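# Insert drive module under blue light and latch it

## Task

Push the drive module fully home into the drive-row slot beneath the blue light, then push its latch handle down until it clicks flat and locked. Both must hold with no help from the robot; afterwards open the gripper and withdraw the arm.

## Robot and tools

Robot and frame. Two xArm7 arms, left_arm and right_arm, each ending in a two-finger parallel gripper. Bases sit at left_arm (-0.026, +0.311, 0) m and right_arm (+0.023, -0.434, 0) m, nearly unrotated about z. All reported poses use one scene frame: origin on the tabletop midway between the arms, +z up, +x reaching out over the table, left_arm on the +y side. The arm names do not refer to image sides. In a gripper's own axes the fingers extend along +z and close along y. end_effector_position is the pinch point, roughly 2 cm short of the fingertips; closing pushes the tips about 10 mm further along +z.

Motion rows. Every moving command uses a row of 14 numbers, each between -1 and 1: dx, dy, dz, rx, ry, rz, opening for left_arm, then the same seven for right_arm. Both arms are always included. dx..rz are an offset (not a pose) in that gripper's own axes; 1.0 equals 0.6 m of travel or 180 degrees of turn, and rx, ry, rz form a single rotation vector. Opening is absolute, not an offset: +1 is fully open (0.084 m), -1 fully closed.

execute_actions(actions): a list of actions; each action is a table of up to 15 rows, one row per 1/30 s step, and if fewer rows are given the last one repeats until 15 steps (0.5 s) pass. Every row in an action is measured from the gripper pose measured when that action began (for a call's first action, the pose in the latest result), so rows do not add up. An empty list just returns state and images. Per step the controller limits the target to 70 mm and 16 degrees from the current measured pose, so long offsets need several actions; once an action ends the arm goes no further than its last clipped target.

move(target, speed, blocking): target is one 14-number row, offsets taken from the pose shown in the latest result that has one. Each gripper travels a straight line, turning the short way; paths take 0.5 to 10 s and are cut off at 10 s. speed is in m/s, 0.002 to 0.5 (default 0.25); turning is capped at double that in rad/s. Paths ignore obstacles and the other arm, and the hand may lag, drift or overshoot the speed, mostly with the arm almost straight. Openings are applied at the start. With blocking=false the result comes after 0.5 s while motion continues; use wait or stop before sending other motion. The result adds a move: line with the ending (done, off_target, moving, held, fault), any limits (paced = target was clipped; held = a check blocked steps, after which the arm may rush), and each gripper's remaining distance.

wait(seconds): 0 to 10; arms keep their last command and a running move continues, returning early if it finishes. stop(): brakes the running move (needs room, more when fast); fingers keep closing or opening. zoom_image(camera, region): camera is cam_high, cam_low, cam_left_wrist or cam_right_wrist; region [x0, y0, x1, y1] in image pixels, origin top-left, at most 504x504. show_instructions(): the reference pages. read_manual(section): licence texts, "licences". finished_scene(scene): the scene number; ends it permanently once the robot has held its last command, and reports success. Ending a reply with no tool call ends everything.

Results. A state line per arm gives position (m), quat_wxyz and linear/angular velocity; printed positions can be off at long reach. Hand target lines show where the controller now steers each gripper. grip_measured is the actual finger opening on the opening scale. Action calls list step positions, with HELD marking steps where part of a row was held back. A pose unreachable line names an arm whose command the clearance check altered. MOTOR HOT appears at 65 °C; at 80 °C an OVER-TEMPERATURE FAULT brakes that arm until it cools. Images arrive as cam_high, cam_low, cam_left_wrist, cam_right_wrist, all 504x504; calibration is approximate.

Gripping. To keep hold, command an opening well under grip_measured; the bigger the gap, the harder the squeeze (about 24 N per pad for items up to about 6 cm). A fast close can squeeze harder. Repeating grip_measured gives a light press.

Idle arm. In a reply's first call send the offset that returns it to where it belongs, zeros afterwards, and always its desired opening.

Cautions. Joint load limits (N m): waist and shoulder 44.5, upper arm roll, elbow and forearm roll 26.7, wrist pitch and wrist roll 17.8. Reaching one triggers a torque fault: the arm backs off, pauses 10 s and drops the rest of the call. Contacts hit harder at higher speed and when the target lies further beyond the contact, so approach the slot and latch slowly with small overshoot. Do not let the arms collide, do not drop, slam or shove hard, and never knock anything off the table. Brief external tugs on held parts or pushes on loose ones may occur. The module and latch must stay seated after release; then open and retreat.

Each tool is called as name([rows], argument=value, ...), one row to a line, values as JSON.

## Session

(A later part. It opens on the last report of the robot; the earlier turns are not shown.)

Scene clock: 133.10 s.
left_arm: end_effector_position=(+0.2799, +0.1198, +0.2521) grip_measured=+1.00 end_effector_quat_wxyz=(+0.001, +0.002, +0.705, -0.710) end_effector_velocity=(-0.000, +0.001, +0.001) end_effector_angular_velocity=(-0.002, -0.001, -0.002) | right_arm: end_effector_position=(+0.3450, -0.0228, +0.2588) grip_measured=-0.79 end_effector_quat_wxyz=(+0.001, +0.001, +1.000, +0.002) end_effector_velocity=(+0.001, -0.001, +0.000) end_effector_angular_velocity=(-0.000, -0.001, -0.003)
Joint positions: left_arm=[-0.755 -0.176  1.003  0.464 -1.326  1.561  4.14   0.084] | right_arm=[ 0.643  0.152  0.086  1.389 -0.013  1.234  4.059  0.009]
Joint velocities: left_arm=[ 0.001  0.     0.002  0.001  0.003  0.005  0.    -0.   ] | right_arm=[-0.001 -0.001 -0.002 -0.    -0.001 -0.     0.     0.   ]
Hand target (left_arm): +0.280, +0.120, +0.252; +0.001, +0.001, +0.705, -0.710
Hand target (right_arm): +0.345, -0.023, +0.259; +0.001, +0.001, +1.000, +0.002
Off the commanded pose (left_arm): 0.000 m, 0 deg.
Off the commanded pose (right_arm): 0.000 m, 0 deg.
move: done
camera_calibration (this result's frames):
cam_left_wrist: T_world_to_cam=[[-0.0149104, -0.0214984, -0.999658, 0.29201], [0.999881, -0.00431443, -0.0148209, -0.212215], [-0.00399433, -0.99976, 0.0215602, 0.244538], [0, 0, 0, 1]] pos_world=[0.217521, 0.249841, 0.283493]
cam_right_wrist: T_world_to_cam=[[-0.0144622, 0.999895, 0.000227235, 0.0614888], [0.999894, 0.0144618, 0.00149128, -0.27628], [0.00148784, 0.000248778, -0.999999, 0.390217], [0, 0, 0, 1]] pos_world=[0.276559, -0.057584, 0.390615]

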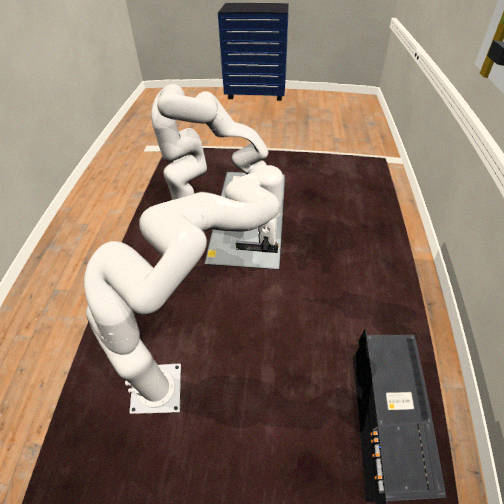

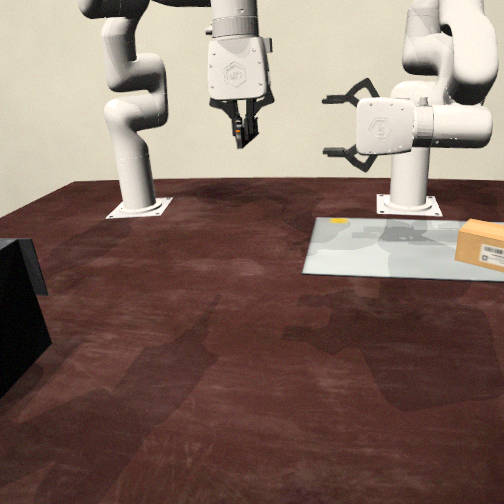

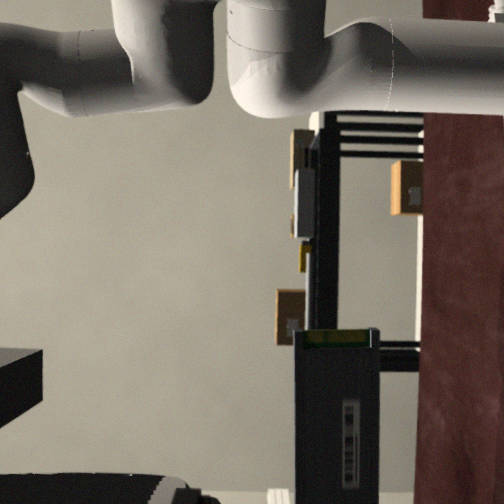

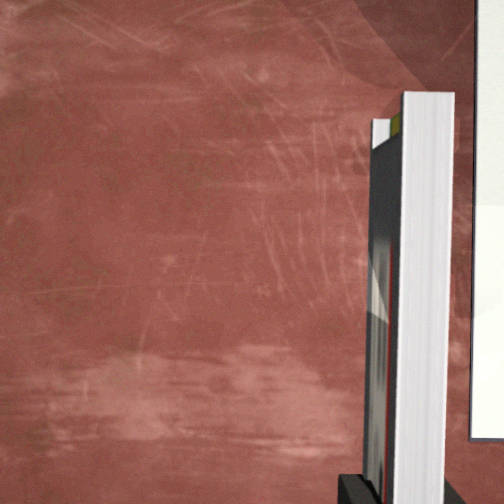

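move(target=[0,0,-0.15,0,0,0,1, -0.09,-0.46,-0.13,0,0,-0.5,-1], speed=0.15)

Scene clock: 147.03 s.
left_arm: end_effector_position=(+0.2798, +0.2099, +0.2516) grip_measured=+1.00 end_effector_quat_wxyz=(+0.001, +0.002, +0.705, -0.709) end_effector_velocity=(-0.000, +0.000, -0.000) end_effector_angular_velocity=(+0.001, +0.002, -0.001) | right_arm: end_effector_position=(+0.3979, -0.2995, +0.3353) grip_measured=-0.79 end_effector_quat_wxyz=(+0.001, -0.707, +0.708, +0.001) end_effector_velocity=(+0.000, -0.001, -0.000) end_effector_angular_velocity=(-0.001, -0.000, +0.002)
Joint positions: left_arm=[-0.637  0.026  1.193  0.593 -1.142  1.87   4.203  0.084] | right_arm=[ 0.471 -0.284 -0.265  1.143 -0.072  1.417  1.982  0.009]
Joint velocities: left_arm=[-0.     0.002  0.001  0.     0.001  0.001 -0.    -0.   ] | right_arm=[ 0.     0.001 -0.001  0.    -0.002 -0.    -0.003 -0.   ]
Hand target (left_arm): +0.280, +0.210, +0.252; +0.001, +0.002, +0.705, -0.709
Hand target (right_arm): +0.398, -0.300, +0.335; -0.001, +0.706, -0.708, -0.001
Off the commanded pose (left_arm): 0.000 m, 0 deg.
Off the commanded pose (right_arm): 0.001 m, 0 deg.
move: done
camera_calibration (this result's frames):
cam_left_wrist: T_world_to_cam=[[-0.0145326, -0.0203673, -0.999687, 0.293159], [0.999885, -0.00460375, -0.0144417, -0.211707], [-0.00430817, -0.999782, 0.0204319, 0.334965], [0, 0, 0, 1]] pos_world=[0.217386, 0.339888, 0.283166]
cam_right_wrist: T_world_to_cam=[[-0.999893, -0.014407, -0.00244143, 0.428106], [-0.0144132, 0.999893, 0.00252752, 0.373091], [0.00240476, 0.00256244, -0.999994, 0.466975], [0, 0, 0, 1]] pos_world=[0.432314, -0.36808, 0.467074]

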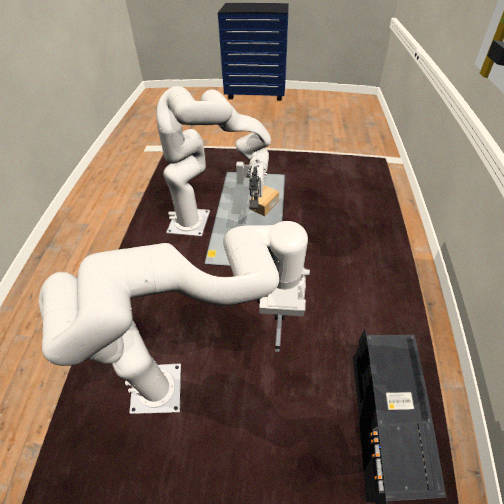

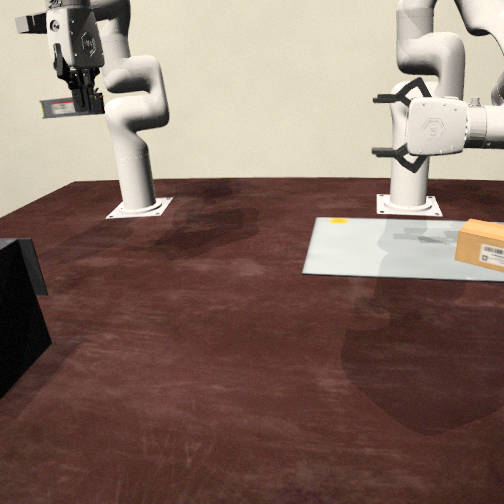

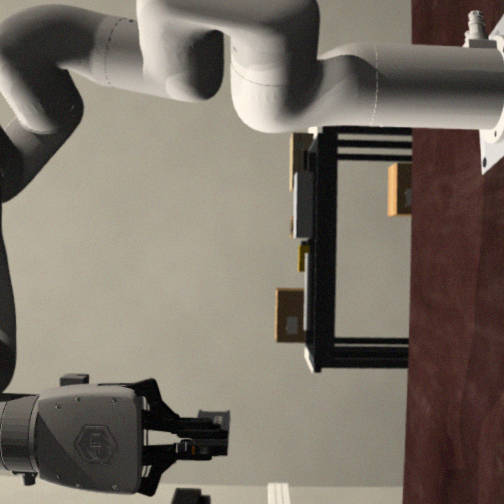

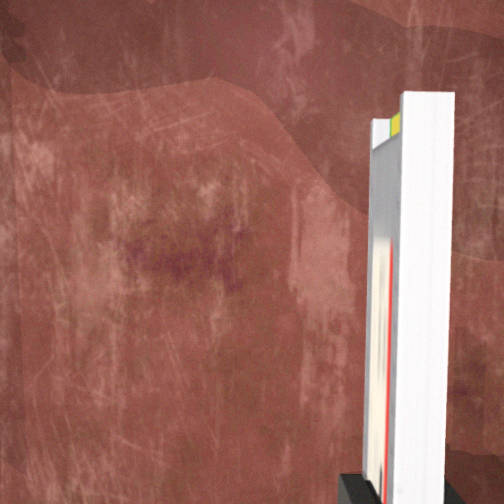

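move(target=[0,0,0,0,0,0,1, 0.4,-0.17,0,0,0,-0.5,-1], speed=0.15)

Scene clock: 156.93 s.
left_arm: end_effector_position=(+0.2798, +0.2099, +0.2516) grip_measured=+1.00 end_effector_quat_wxyz=(+0.001, +0.002, +0.705, -0.709) end_effector_velocity=(-0.000, -0.000, +0.000) end_effector_angular_velocity=(-0.001, -0.002, -0.001) | right_arm: end_effector_position=(+0.4987, -0.5398, +0.3341) grip_measured=-0.79 end_effector_quat_wxyz=(-0.001, +1.000, -0.001, -0.001) end_effector_velocity=(-0.000, -0.001, +0.000) end_effector_angular_velocity=(+0.000, +0.001, +0.001)
Joint positions: left_arm=[-0.637  0.026  1.193  0.593 -1.142  1.87   4.203  0.084] | right_arm=[ 0.38   0.045 -0.805  1.458  0.034  1.429 -0.244  0.009]
Joint velocities: left_arm=[-0.    -0.001 -0.001 -0.    -0.     0.     0.001  0.   ] | right_arm=[-0.002  0.001  0.     0.001  0.001  0.001 -0.003  0.   ]
Hand target (left_arm): +0.280, +0.210, +0.252; +0.001, +0.002, +0.705, -0.709
Hand target (right_arm): +0.499, -0.540, +0.334; -0.001, +1.000, -0.001, -0.001
Off the commanded pose (left_arm): 0.000 m, 0 deg.
Off the commanded pose (right_arm): 0.001 m, 0 deg.
move: done
camera_calibration (this result's frames):
cam_left_wrist: T_world_to_cam=[[-0.0145327, -0.0203672, -0.999687, 0.293159], [0.999885, -0.00460394, -0.0144418, -0.211707], [-0.00430836, -0.999782, 0.0204317, 0.334965], [0, 0, 0, 1]] pos_world=[0.217386, 0.339888, 0.283166]
cam_right_wrist: T_world_to_cam=[[0.0146321, -0.999884, -0.00431086, -0.511801], [-0.999892, -0.0146378, 0.00128235, 0.559064], [-0.0013453, 0.00429163, -0.99999, 0.468963], [0, 0, 0, 1]] pos_world=[0.567123, -0.50557, 0.466035]

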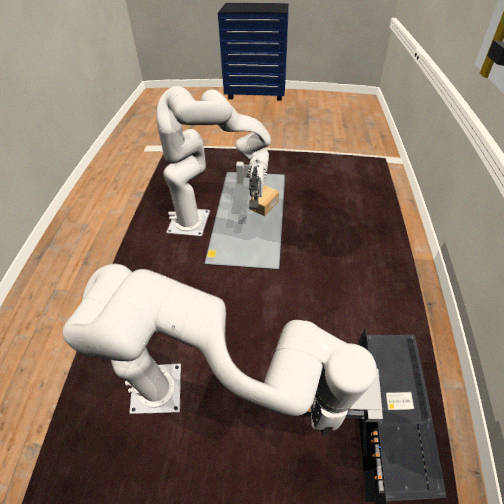

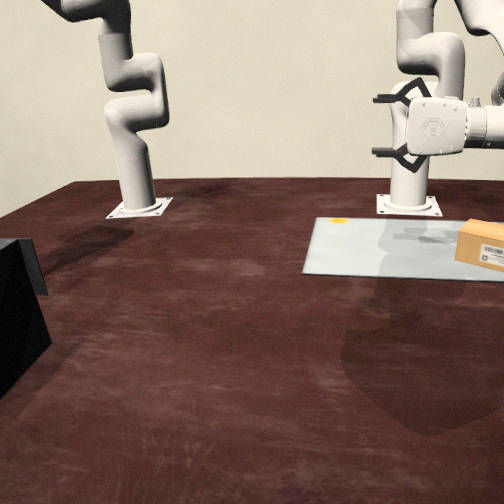

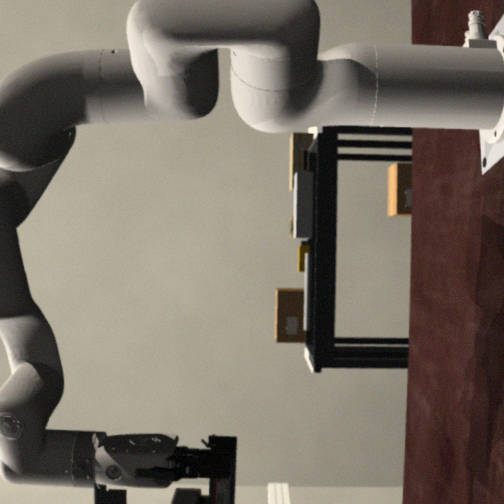

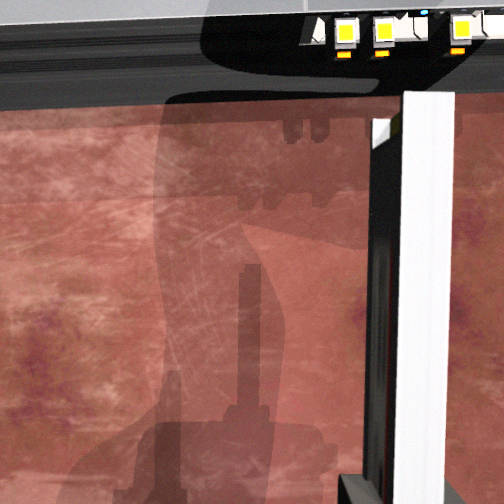

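move(target=[0,0,0,0,0,0,1, 0.08,0.05,0,0,0,-0.02,-1], speed=0.08)

Scene clock: 176.33 s.
left_arm: end_effector_position=(+0.2798, +0.2099, +0.2516) grip_measured=+1.00 end_effector_quat_wxyz=(+0.001, +0.002, +0.705, -0.709) end_effector_velocity=(+0.000, -0.000, +0.000) end_effector_angular_velocity=(-0.001, +0.000, -0.000) | right_arm: end_effector_position=(+0.5465, -0.5697, +0.3341) grip_measured=-0.79 end_effector_quat_wxyz=(-0.001, +1.000, +0.031, -0.001) end_effector_velocity=(+0.000, -0.001, +0.002) end_effector_angular_velocity=(+0.001, -0.002, +0.000)
Joint positions: left_arm=[-0.637  0.026  1.193  0.593 -1.142  1.87   4.203  0.084] | right_arm=[ 0.229  0.308 -0.824  1.709  0.225  1.5   -0.465  0.009]
Joint velocities: left_arm=[ 0.    -0.001 -0.001 -0.    -0.001  0.    -0.001  0.   ] | right_arm=[-0.004  0.     0.     0.005  0.002  0.003 -0.003 -0.   ]
Hand target (left_arm): +0.280, +0.210, +0.252; +0.001, +0.002, +0.705, -0.709
Hand target (right_arm): +0.547, -0.570, +0.334; -0.001, +1.000, +0.031, -0.001
Off the commanded pose (left_arm): 0.000 m, 0 deg.
Off the commanded pose (right_arm): 0.000 m, 0 deg.
move: done
camera_calibration (this result's frames):
cam_left_wrist: T_world_to_cam=[[-0.0145327, -0.0203673, -0.999687, 0.293159], [0.999885, -0.00460385, -0.0144418, -0.211706], [-0.00430827, -0.999782, 0.0204318, 0.334965], [0, 0, 0, 1]] pos_world=[0.217386, 0.339888, 0.283166]
cam_right_wrist: T_world_to_cam=[[0.0775021, -0.996984, -0.00406063, -0.575224], [-0.996991, -0.0775074, 0.00116351, 0.569], [-0.00147472, 0.00395823, -0.999991, 0.469111], [0, 0, 0, 1]] pos_world=[0.612561, -0.531245, 0.466109]

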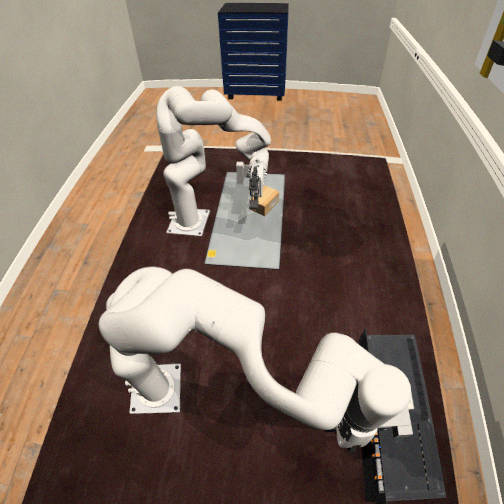

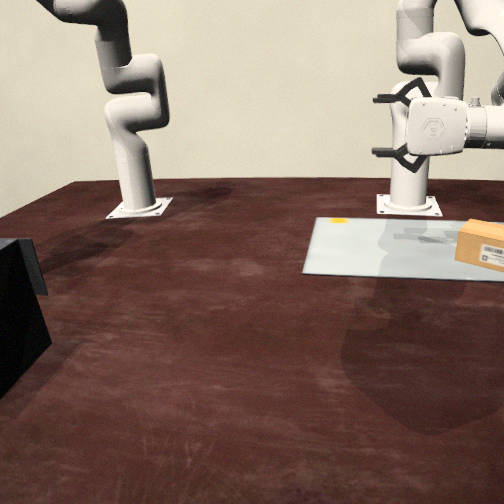

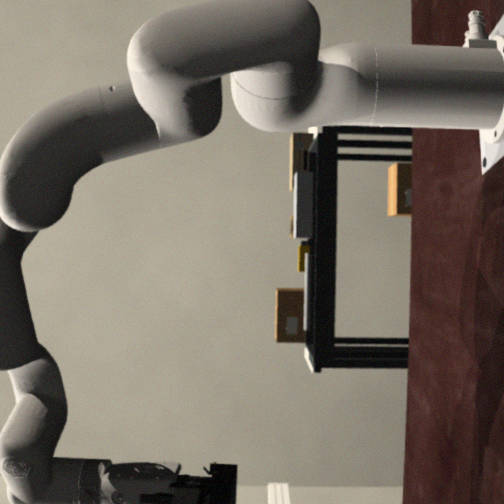

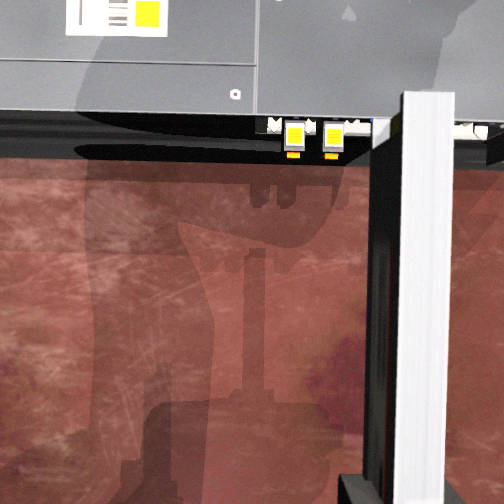

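move(target=[0,0,0,0,0,0,1, -0.035,0.033,0,0,0,0,-1], speed=0.05)

move(target=[0,0,0,0,0,0,1, 0,0,0.287,0,0,0,-1], speed=0.08)

Scene clock: 184.87 s.
left_arm: end_effector_position=(+0.2798, +0.2099, +0.2516) grip_measured=+1.00 end_effector_quat_wxyz=(+0.001, +0.002, +0.705, -0.709) end_effector_velocity=(-0.000, -0.000, +0.000) end_effector_angular_velocity=(-0.000, -0.000, -0.000) | right_arm: end_effector_position=(+0.5268, -0.5905, +0.3340) grip_measured=-0.79 end_effector_quat_wxyz=(-0.001, +1.000, +0.031, -0.001) end_effector_velocity=(+0.002, +0.006, -0.003) end_effector_angular_velocity=(+0.001, +0.005, +0.013)
Joint positions: left_arm=[-0.637  0.026  1.193  0.593 -1.142  1.87   4.203  0.084] | right_arm=[ 0.233  0.249 -0.845  1.641  0.186  1.478 -0.493  0.009]
Joint velocities: left_arm=[-0.  0.  0.  0. -0.  0.  0. -0.] | right_arm=[ 0.004  0.003  0.008 -0.002 -0.    -0.    -0.001 -0.   ]
Hand target (left_arm): +0.280, +0.210, +0.252; +0.001, +0.002, +0.705, -0.709
Hand target (right_arm): +0.527, -0.591, +0.334; -0.001, +1.000, +0.031, -0.001
Off the commanded pose (left_arm): 0.000 m, 0 deg.
Off the commanded pose (right_arm): 0.000 m, 0 deg.
move: done
camera_calibration (this result's frames):
cam_left_wrist: T_world_to_cam=[[-0.0145327, -0.0203672, -0.999687, 0.293159], [0.999885, -0.0046037, -0.0144418, -0.211707], [-0.00430812, -0.999782, 0.0204318, 0.334965], [0, 0, 0, 1]] pos_world=[0.217386, 0.339888, 0.283166]
cam_right_wrist: T_world_to_cam=[[0.0779482, -0.996948, -0.00429274, -0.594584], [-0.996956, -0.0779547, 0.0013524, 0.547453], [-0.00168291, 0.00417426, -0.99999, 0.469238], [0, 0, 0, 1]] pos_world=[0.592923, -0.552051, 0.465941]

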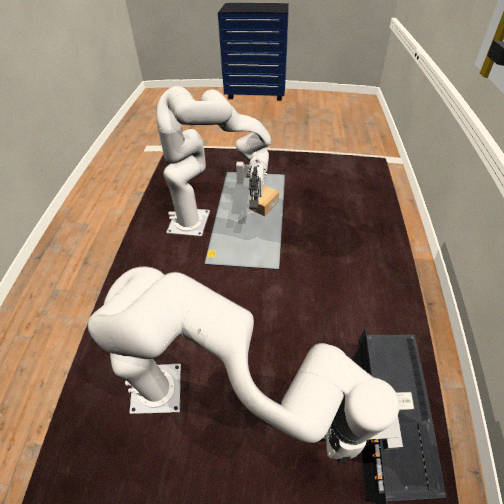

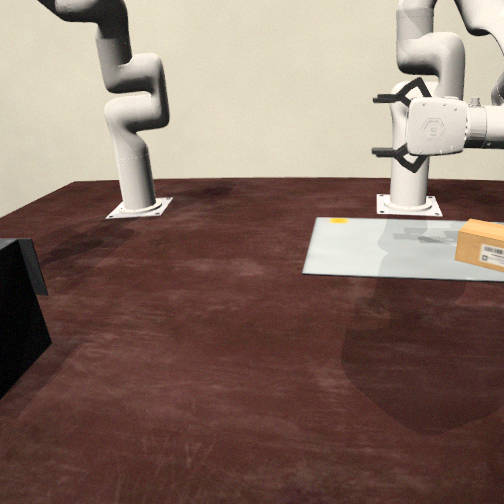

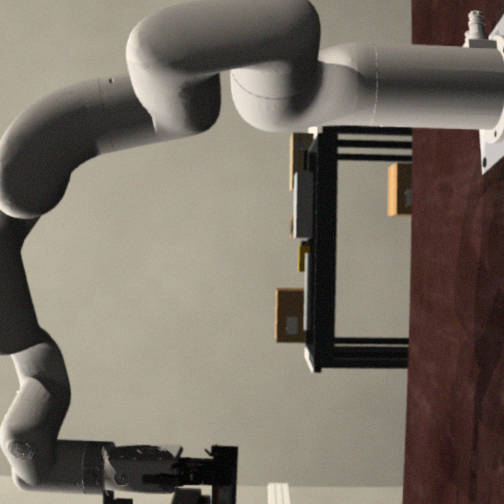

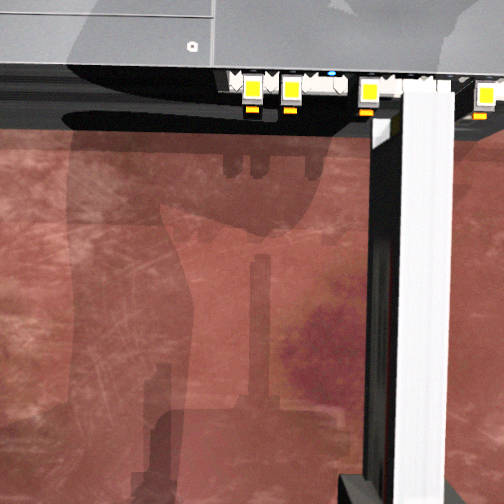

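Scene clock: 187.33 s.
left_arm: end_effector_position=(+0.2798, +0.2099, +0.2516) grip_measured=+1.00 end_effector_quat_wxyz=(+0.001, +0.002, +0.705, -0.709) end_effector_velocity=(+0.000, +0.000, +0.000) end_effector_angular_velocity=(+0.000, +0.001, +0.000) | right_arm: end_effector_position=(+0.5271, -0.5897, +0.1624) grip_measured=-0.79 end_effector_quat_wxyz=(-0.001, +0.999, +0.032, -0.000) end_effector_velocity=(-0.001, -0.001, +0.000) end_effector_angular_velocity=(-0.000, -0.001, -0.002)
Joint positions: left_arm=[-0.637  0.026  1.193  0.593 -1.142  1.87   4.203  0.084] | right_arm=[ 0.234  0.344 -0.795  1.245  0.287  1.019 -0.565  0.009]
Joint velocities: left_arm=[ 0.    -0.    -0.     0.    -0.     0.    -0.001  0.   ] | right_arm=[-0.001 -0.    -0.002 -0.001  0.    -0.001 -0.001 -0.   ]
Hand target (left_arm): +0.280, +0.210, +0.252; +0.001, +0.002, +0.705, -0.709
Hand target (right_arm): +0.527, -0.590, +0.162; -0.001, +0.999, +0.032, -0.001
Off the commanded pose (left_arm): 0.000 m, 0 deg.
Off the commanded pose (right_arm): 0.001 m, 0 deg.
move: done
camera_calibration (this result's frames):
cam_left_wrist: T_world_to_cam=[[-0.0145327, -0.0203672, -0.999687, 0.293159], [0.999885, -0.00460375, -0.0144418, -0.211707], [-0.00430817, -0.999782, 0.0204318, 0.334965], [0, 0, 0, 1]] pos_world=[0.217386, 0.339888, 0.283166]
cam_right_wrist: T_world_to_cam=[[0.0792269, -0.996848, -0.00418424, -0.59521], [-0.996857, -0.0792278, 0.0000528441, 0.547386], [-0.000384186, 0.0041669, -0.999991, 0.296961], [0, 0, 0, 1]] pos_world=[0.592936, -0.551203, 0.294439]

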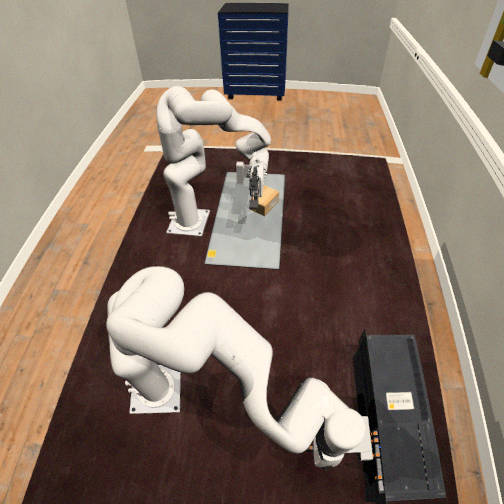

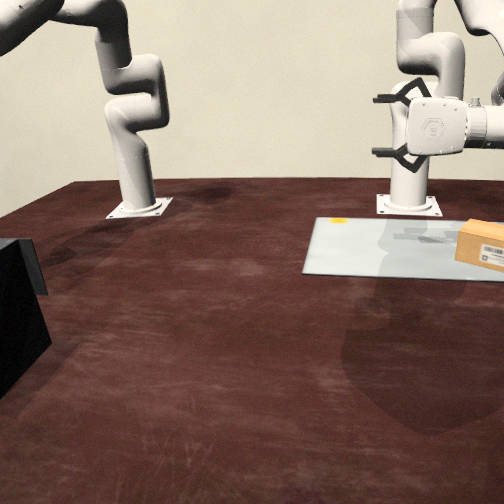

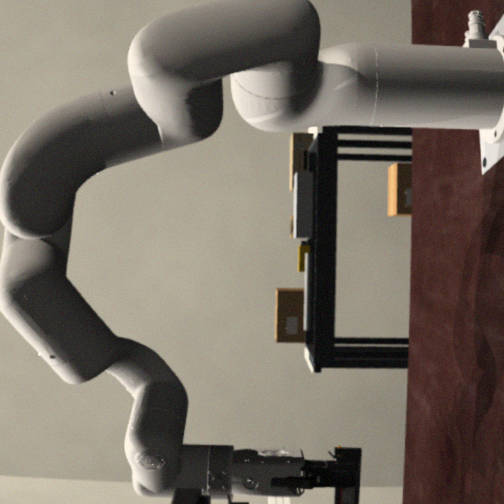

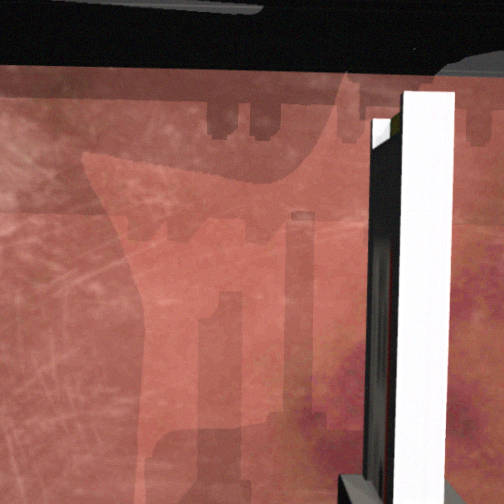

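move(target=[0,0,0,0,0,0,1, 0.05,0.0025,0.002,0,0,0,-1], speed=0.02)

Scene clock: 192.97 s.
left_arm: end_effector_position=(+0.2798, +0.2099, +0.2516) grip_measured=+1.00 end_effector_quat_wxyz=(+0.001, +0.002, +0.705, -0.709) end_effector_velocity=(+0.000, -0.000, +0.000) end_effector_angular_velocity=(-0.000, +0.001, -0.000) | right_arm: end_effector_position=(+0.5571, -0.5893, +0.1612) grip_measured=-0.79 end_effector_quat_wxyz=(-0.001, +0.999, +0.032, -0.000) end_effector_velocity=(-0.001, -0.002, +0.000) end_effector_angular_velocity=(-0.001, +0.001, -0.003)
Joint positions: left_arm=[-0.637  0.026  1.193  0.593 -1.142  1.87   4.203  0.084] | right_arm=[ 0.181  0.448 -0.758  1.375  0.348  1.067 -0.579  0.009]
Joint velocities: left_arm=[-0.    -0.001 -0.001 -0.    -0.    -0.001 -0.002 -0.   ] | right_arm=[-0.002  0.    -0.002  0.001 -0.001  0.002  0.    -0.   ]
Hand target (left_arm): +0.280, +0.210, +0.252; +0.001, +0.002, +0.705, -0.709
Hand target (right_arm): +0.557, -0.589, +0.161; -0.001, +0.999, +0.032, -0.000
Off the commanded pose (left_arm): 0.000 m, 0 deg.
Off the commanded pose (right_arm): 0.000 m, 0 deg.
move: done
camera_calibration (this result's frames):
cam_left_wrist: T_world_to_cam=[[-0.014533, -0.0203672, -0.999687, 0.293159], [0.999885, -0.00460383, -0.0144421, -0.211706], [-0.00430824, -0.999782, 0.0204318, 0.334965], [0, 0, 0, 1]] pos_world=[0.217386, 0.339888, 0.283166]
cam_right_wrist: T_world_to_cam=[[0.0792952, -0.996843, -0.0039934, -0.597261], [-0.996851, -0.0792967, 0.000197069, 0.577237], [-0.000513111, 0.0039652, -0.999992, 0.29572], [0, 0, 0, 1]] pos_world=[0.622931, -0.550775, 0.293219]

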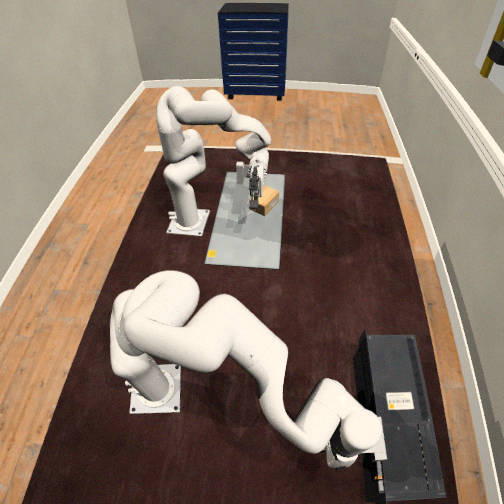

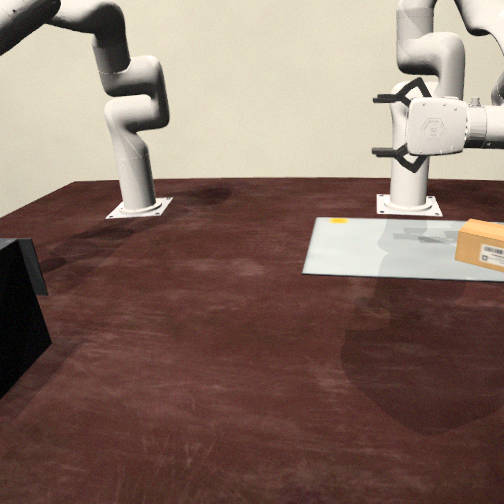

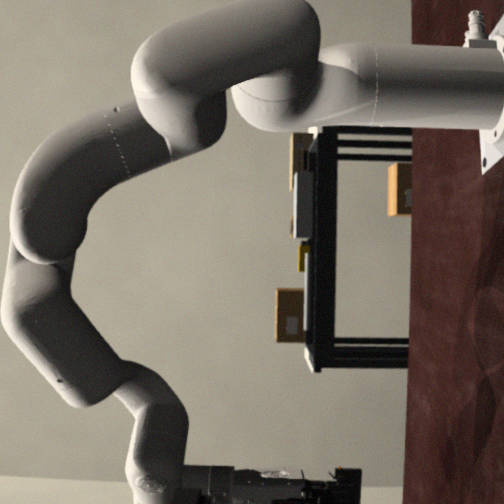

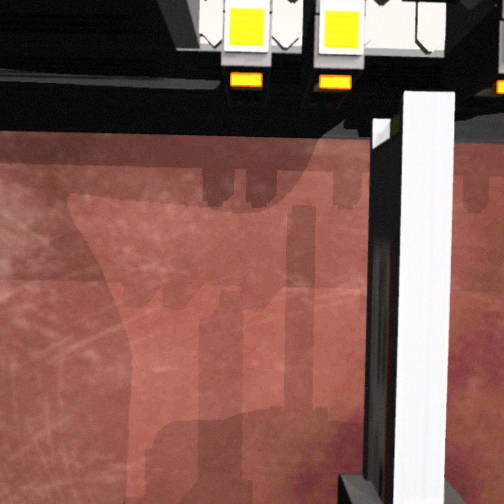

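move(target=[0,0,0,0,0,0,1, 0.05,0,0,0,0,0,-1], speed=0.015)

Scene clock: 199.13 s.
left_arm: end_effector_position=(+0.2798, +0.2099, +0.2516) grip_measured=+1.00 end_effector_quat_wxyz=(+0.001, +0.002, +0.705, -0.709) end_effector_velocity=(+0.000, -0.000, +0.000) end_effector_angular_velocity=(-0.001, -0.000, +0.001) | right_arm: end_effector_position=(+0.5863, -0.5874, +0.1609) grip_measured=-0.79 end_effector_quat_wxyz=(-0.001, +1.000, +0.032, -0.002) end_effector_velocity=(+0.003, +0.001, +0.003) end_effector_angular_velocity=(-0.000, -0.010, +0.001)
Joint positions: left_arm=[-0.637  0.026  1.193  0.593 -1.142  1.87   4.203  0.084] | right_arm=[ 0.13   0.546 -0.726  1.516  0.393  1.125 -0.576  0.009]
Joint velocities: left_arm=[-0.    -0.     0.     0.    -0.001  0.    -0.     0.   ] | right_arm=[ 0.002 -0.001 -0.001  0.005  0.004 -0.003 -0.    -0.   ]
Hand target (left_arm): +0.280, +0.210, +0.252; +0.001, +0.002, +0.705, -0.709
Hand target (right_arm): +0.587, -0.587, +0.161; -0.000, +0.999, +0.032, -0.000
Off the commanded pose (left_arm): 0.000 m, 0 deg.
Off the commanded pose (right_arm): 0.001 m, 0 deg.
move: done
camera_calibration (this result's frames):
cam_left_wrist: T_world_to_cam=[[-0.0145329, -0.0203674, -0.999687, 0.293159], [0.999885, -0.00460409, -0.014442, -0.211706], [-0.0043085, -0.999782, 0.0204319, 0.334965], [0, 0, 0, 1]] pos_world=[0.217386, 0.339888, 0.283166]
cam_right_wrist: T_world_to_cam=[[0.0788367, -0.996875, -0.00509309, -0.597199], [-0.996883, -0.078851, 0.00267615, 0.606414], [-0.00306938, 0.00486624, -0.999983, 0.297498], [0, 0, 0, 1]] pos_world=[0.652518, -0.548964, 0.292829]

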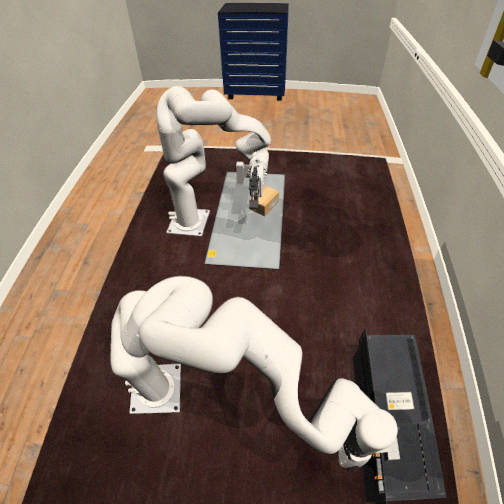

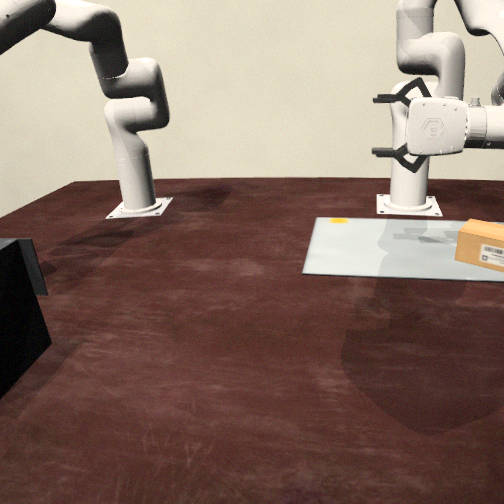

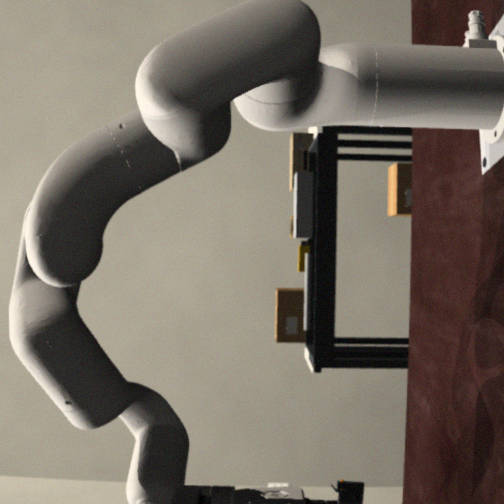

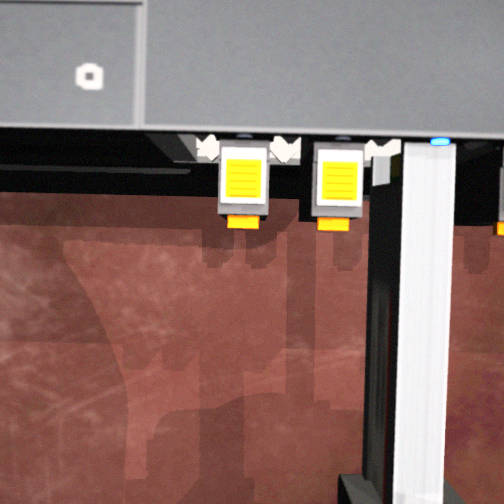

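move(target=[0,0,0,0,0,0,1, 0.072,0,0,0,0,0,-1], speed=0.015)

Scene clock: 205.80 s.
left_arm: end_effector_position=(+0.2798, +0.2099, +0.2516) grip_measured=+1.00 end_effector_quat_wxyz=(+0.001, +0.002, +0.705, -0.709) end_effector_velocity=(+0.000, +0.000, -0.000) end_effector_angular_velocity=(+0.000, +0.000, +0.001) | right_arm: end_effector_position=(+0.6288, -0.5843, +0.1604) grip_measured=-0.79 end_effector_quat_wxyz=(-0.002, +0.999, +0.032, -0.003) end_effector_velocity=(+0.000, -0.000, -0.000) end_effector_angular_velocity=(-0.001, -0.000, -0.000)
Joint positions: left_arm=[-0.637  0.026  1.193  0.593 -1.142  1.87   4.203  0.084] | right_arm=[ 0.05   0.692 -0.684  1.75   0.445  1.22  -0.555  0.009]
Joint velocities: left_arm=[ 0.  0.  0.  0.  0. -0.  0.  0.] | right_arm=[ 0.     0.002 -0.001  0.002  0.001  0.    -0.     0.   ]
Hand target (left_arm): +0.280, +0.210, +0.252; +0.001, +0.002, +0.705, -0.709
Hand target (right_arm): +0.629, -0.585, +0.161; -0.001, +1.000, +0.032, -0.002
Off the commanded pose (left_arm): 0.000 m, 0 deg.
Off the commanded pose (right_arm): 0.001 m, 0 deg.
move: done
camera_calibration (this result's frames):
cam_left_wrist: T_world_to_cam=[[-0.014533, -0.0203672, -0.999687, 0.293159], [0.999885, -0.00460403, -0.0144421, -0.211706], [-0.00430844, -0.999782, 0.0204318, 0.334965], [0, 0, 0, 1]] pos_world=[0.217386, 0.339888, 0.283166]
cam_right_wrist: T_world_to_cam=[[0.0789892, -0.996857, -0.00612946, -0.597385], [-0.996861, -0.0790201, 0.00497951, 0.648605], [-0.00544821, 0.00571689, -0.999969, 0.299109], [0, 0, 0, 1]] pos_world=[0.695385, -0.545965, 0.292208]

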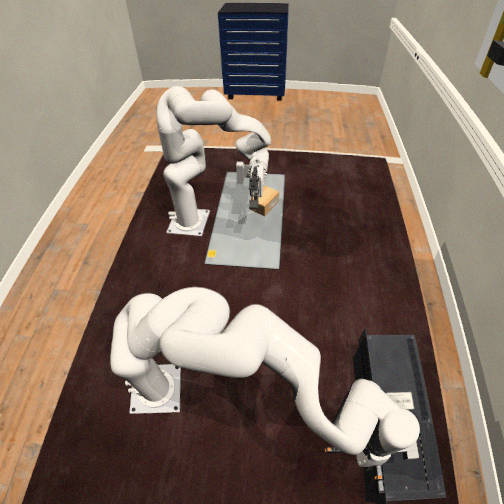

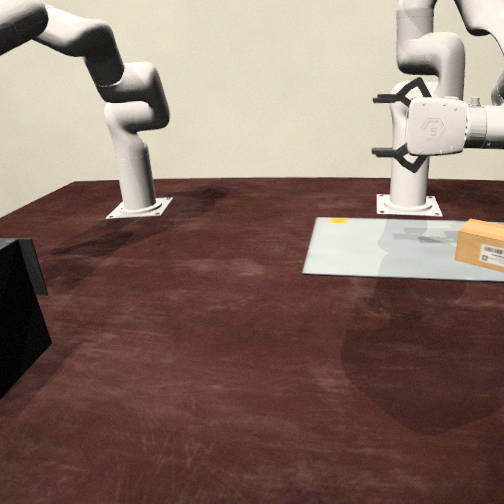

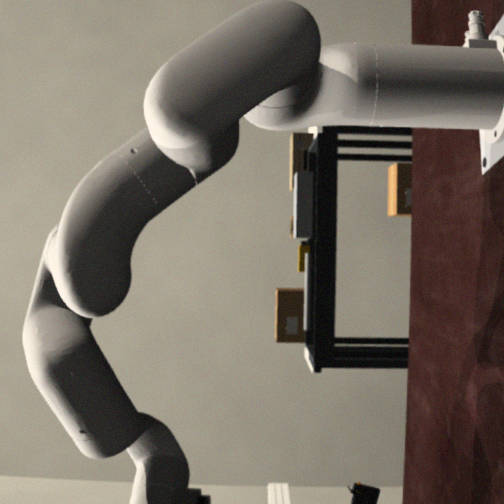

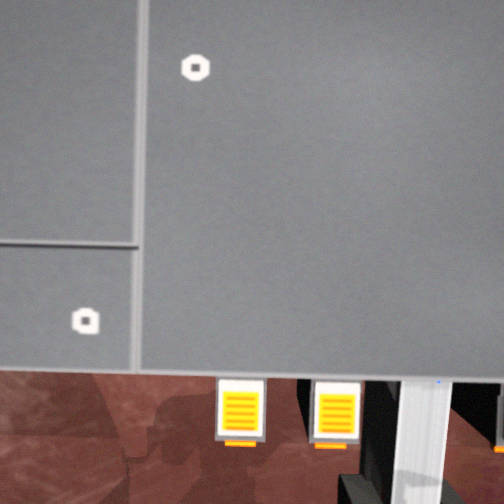

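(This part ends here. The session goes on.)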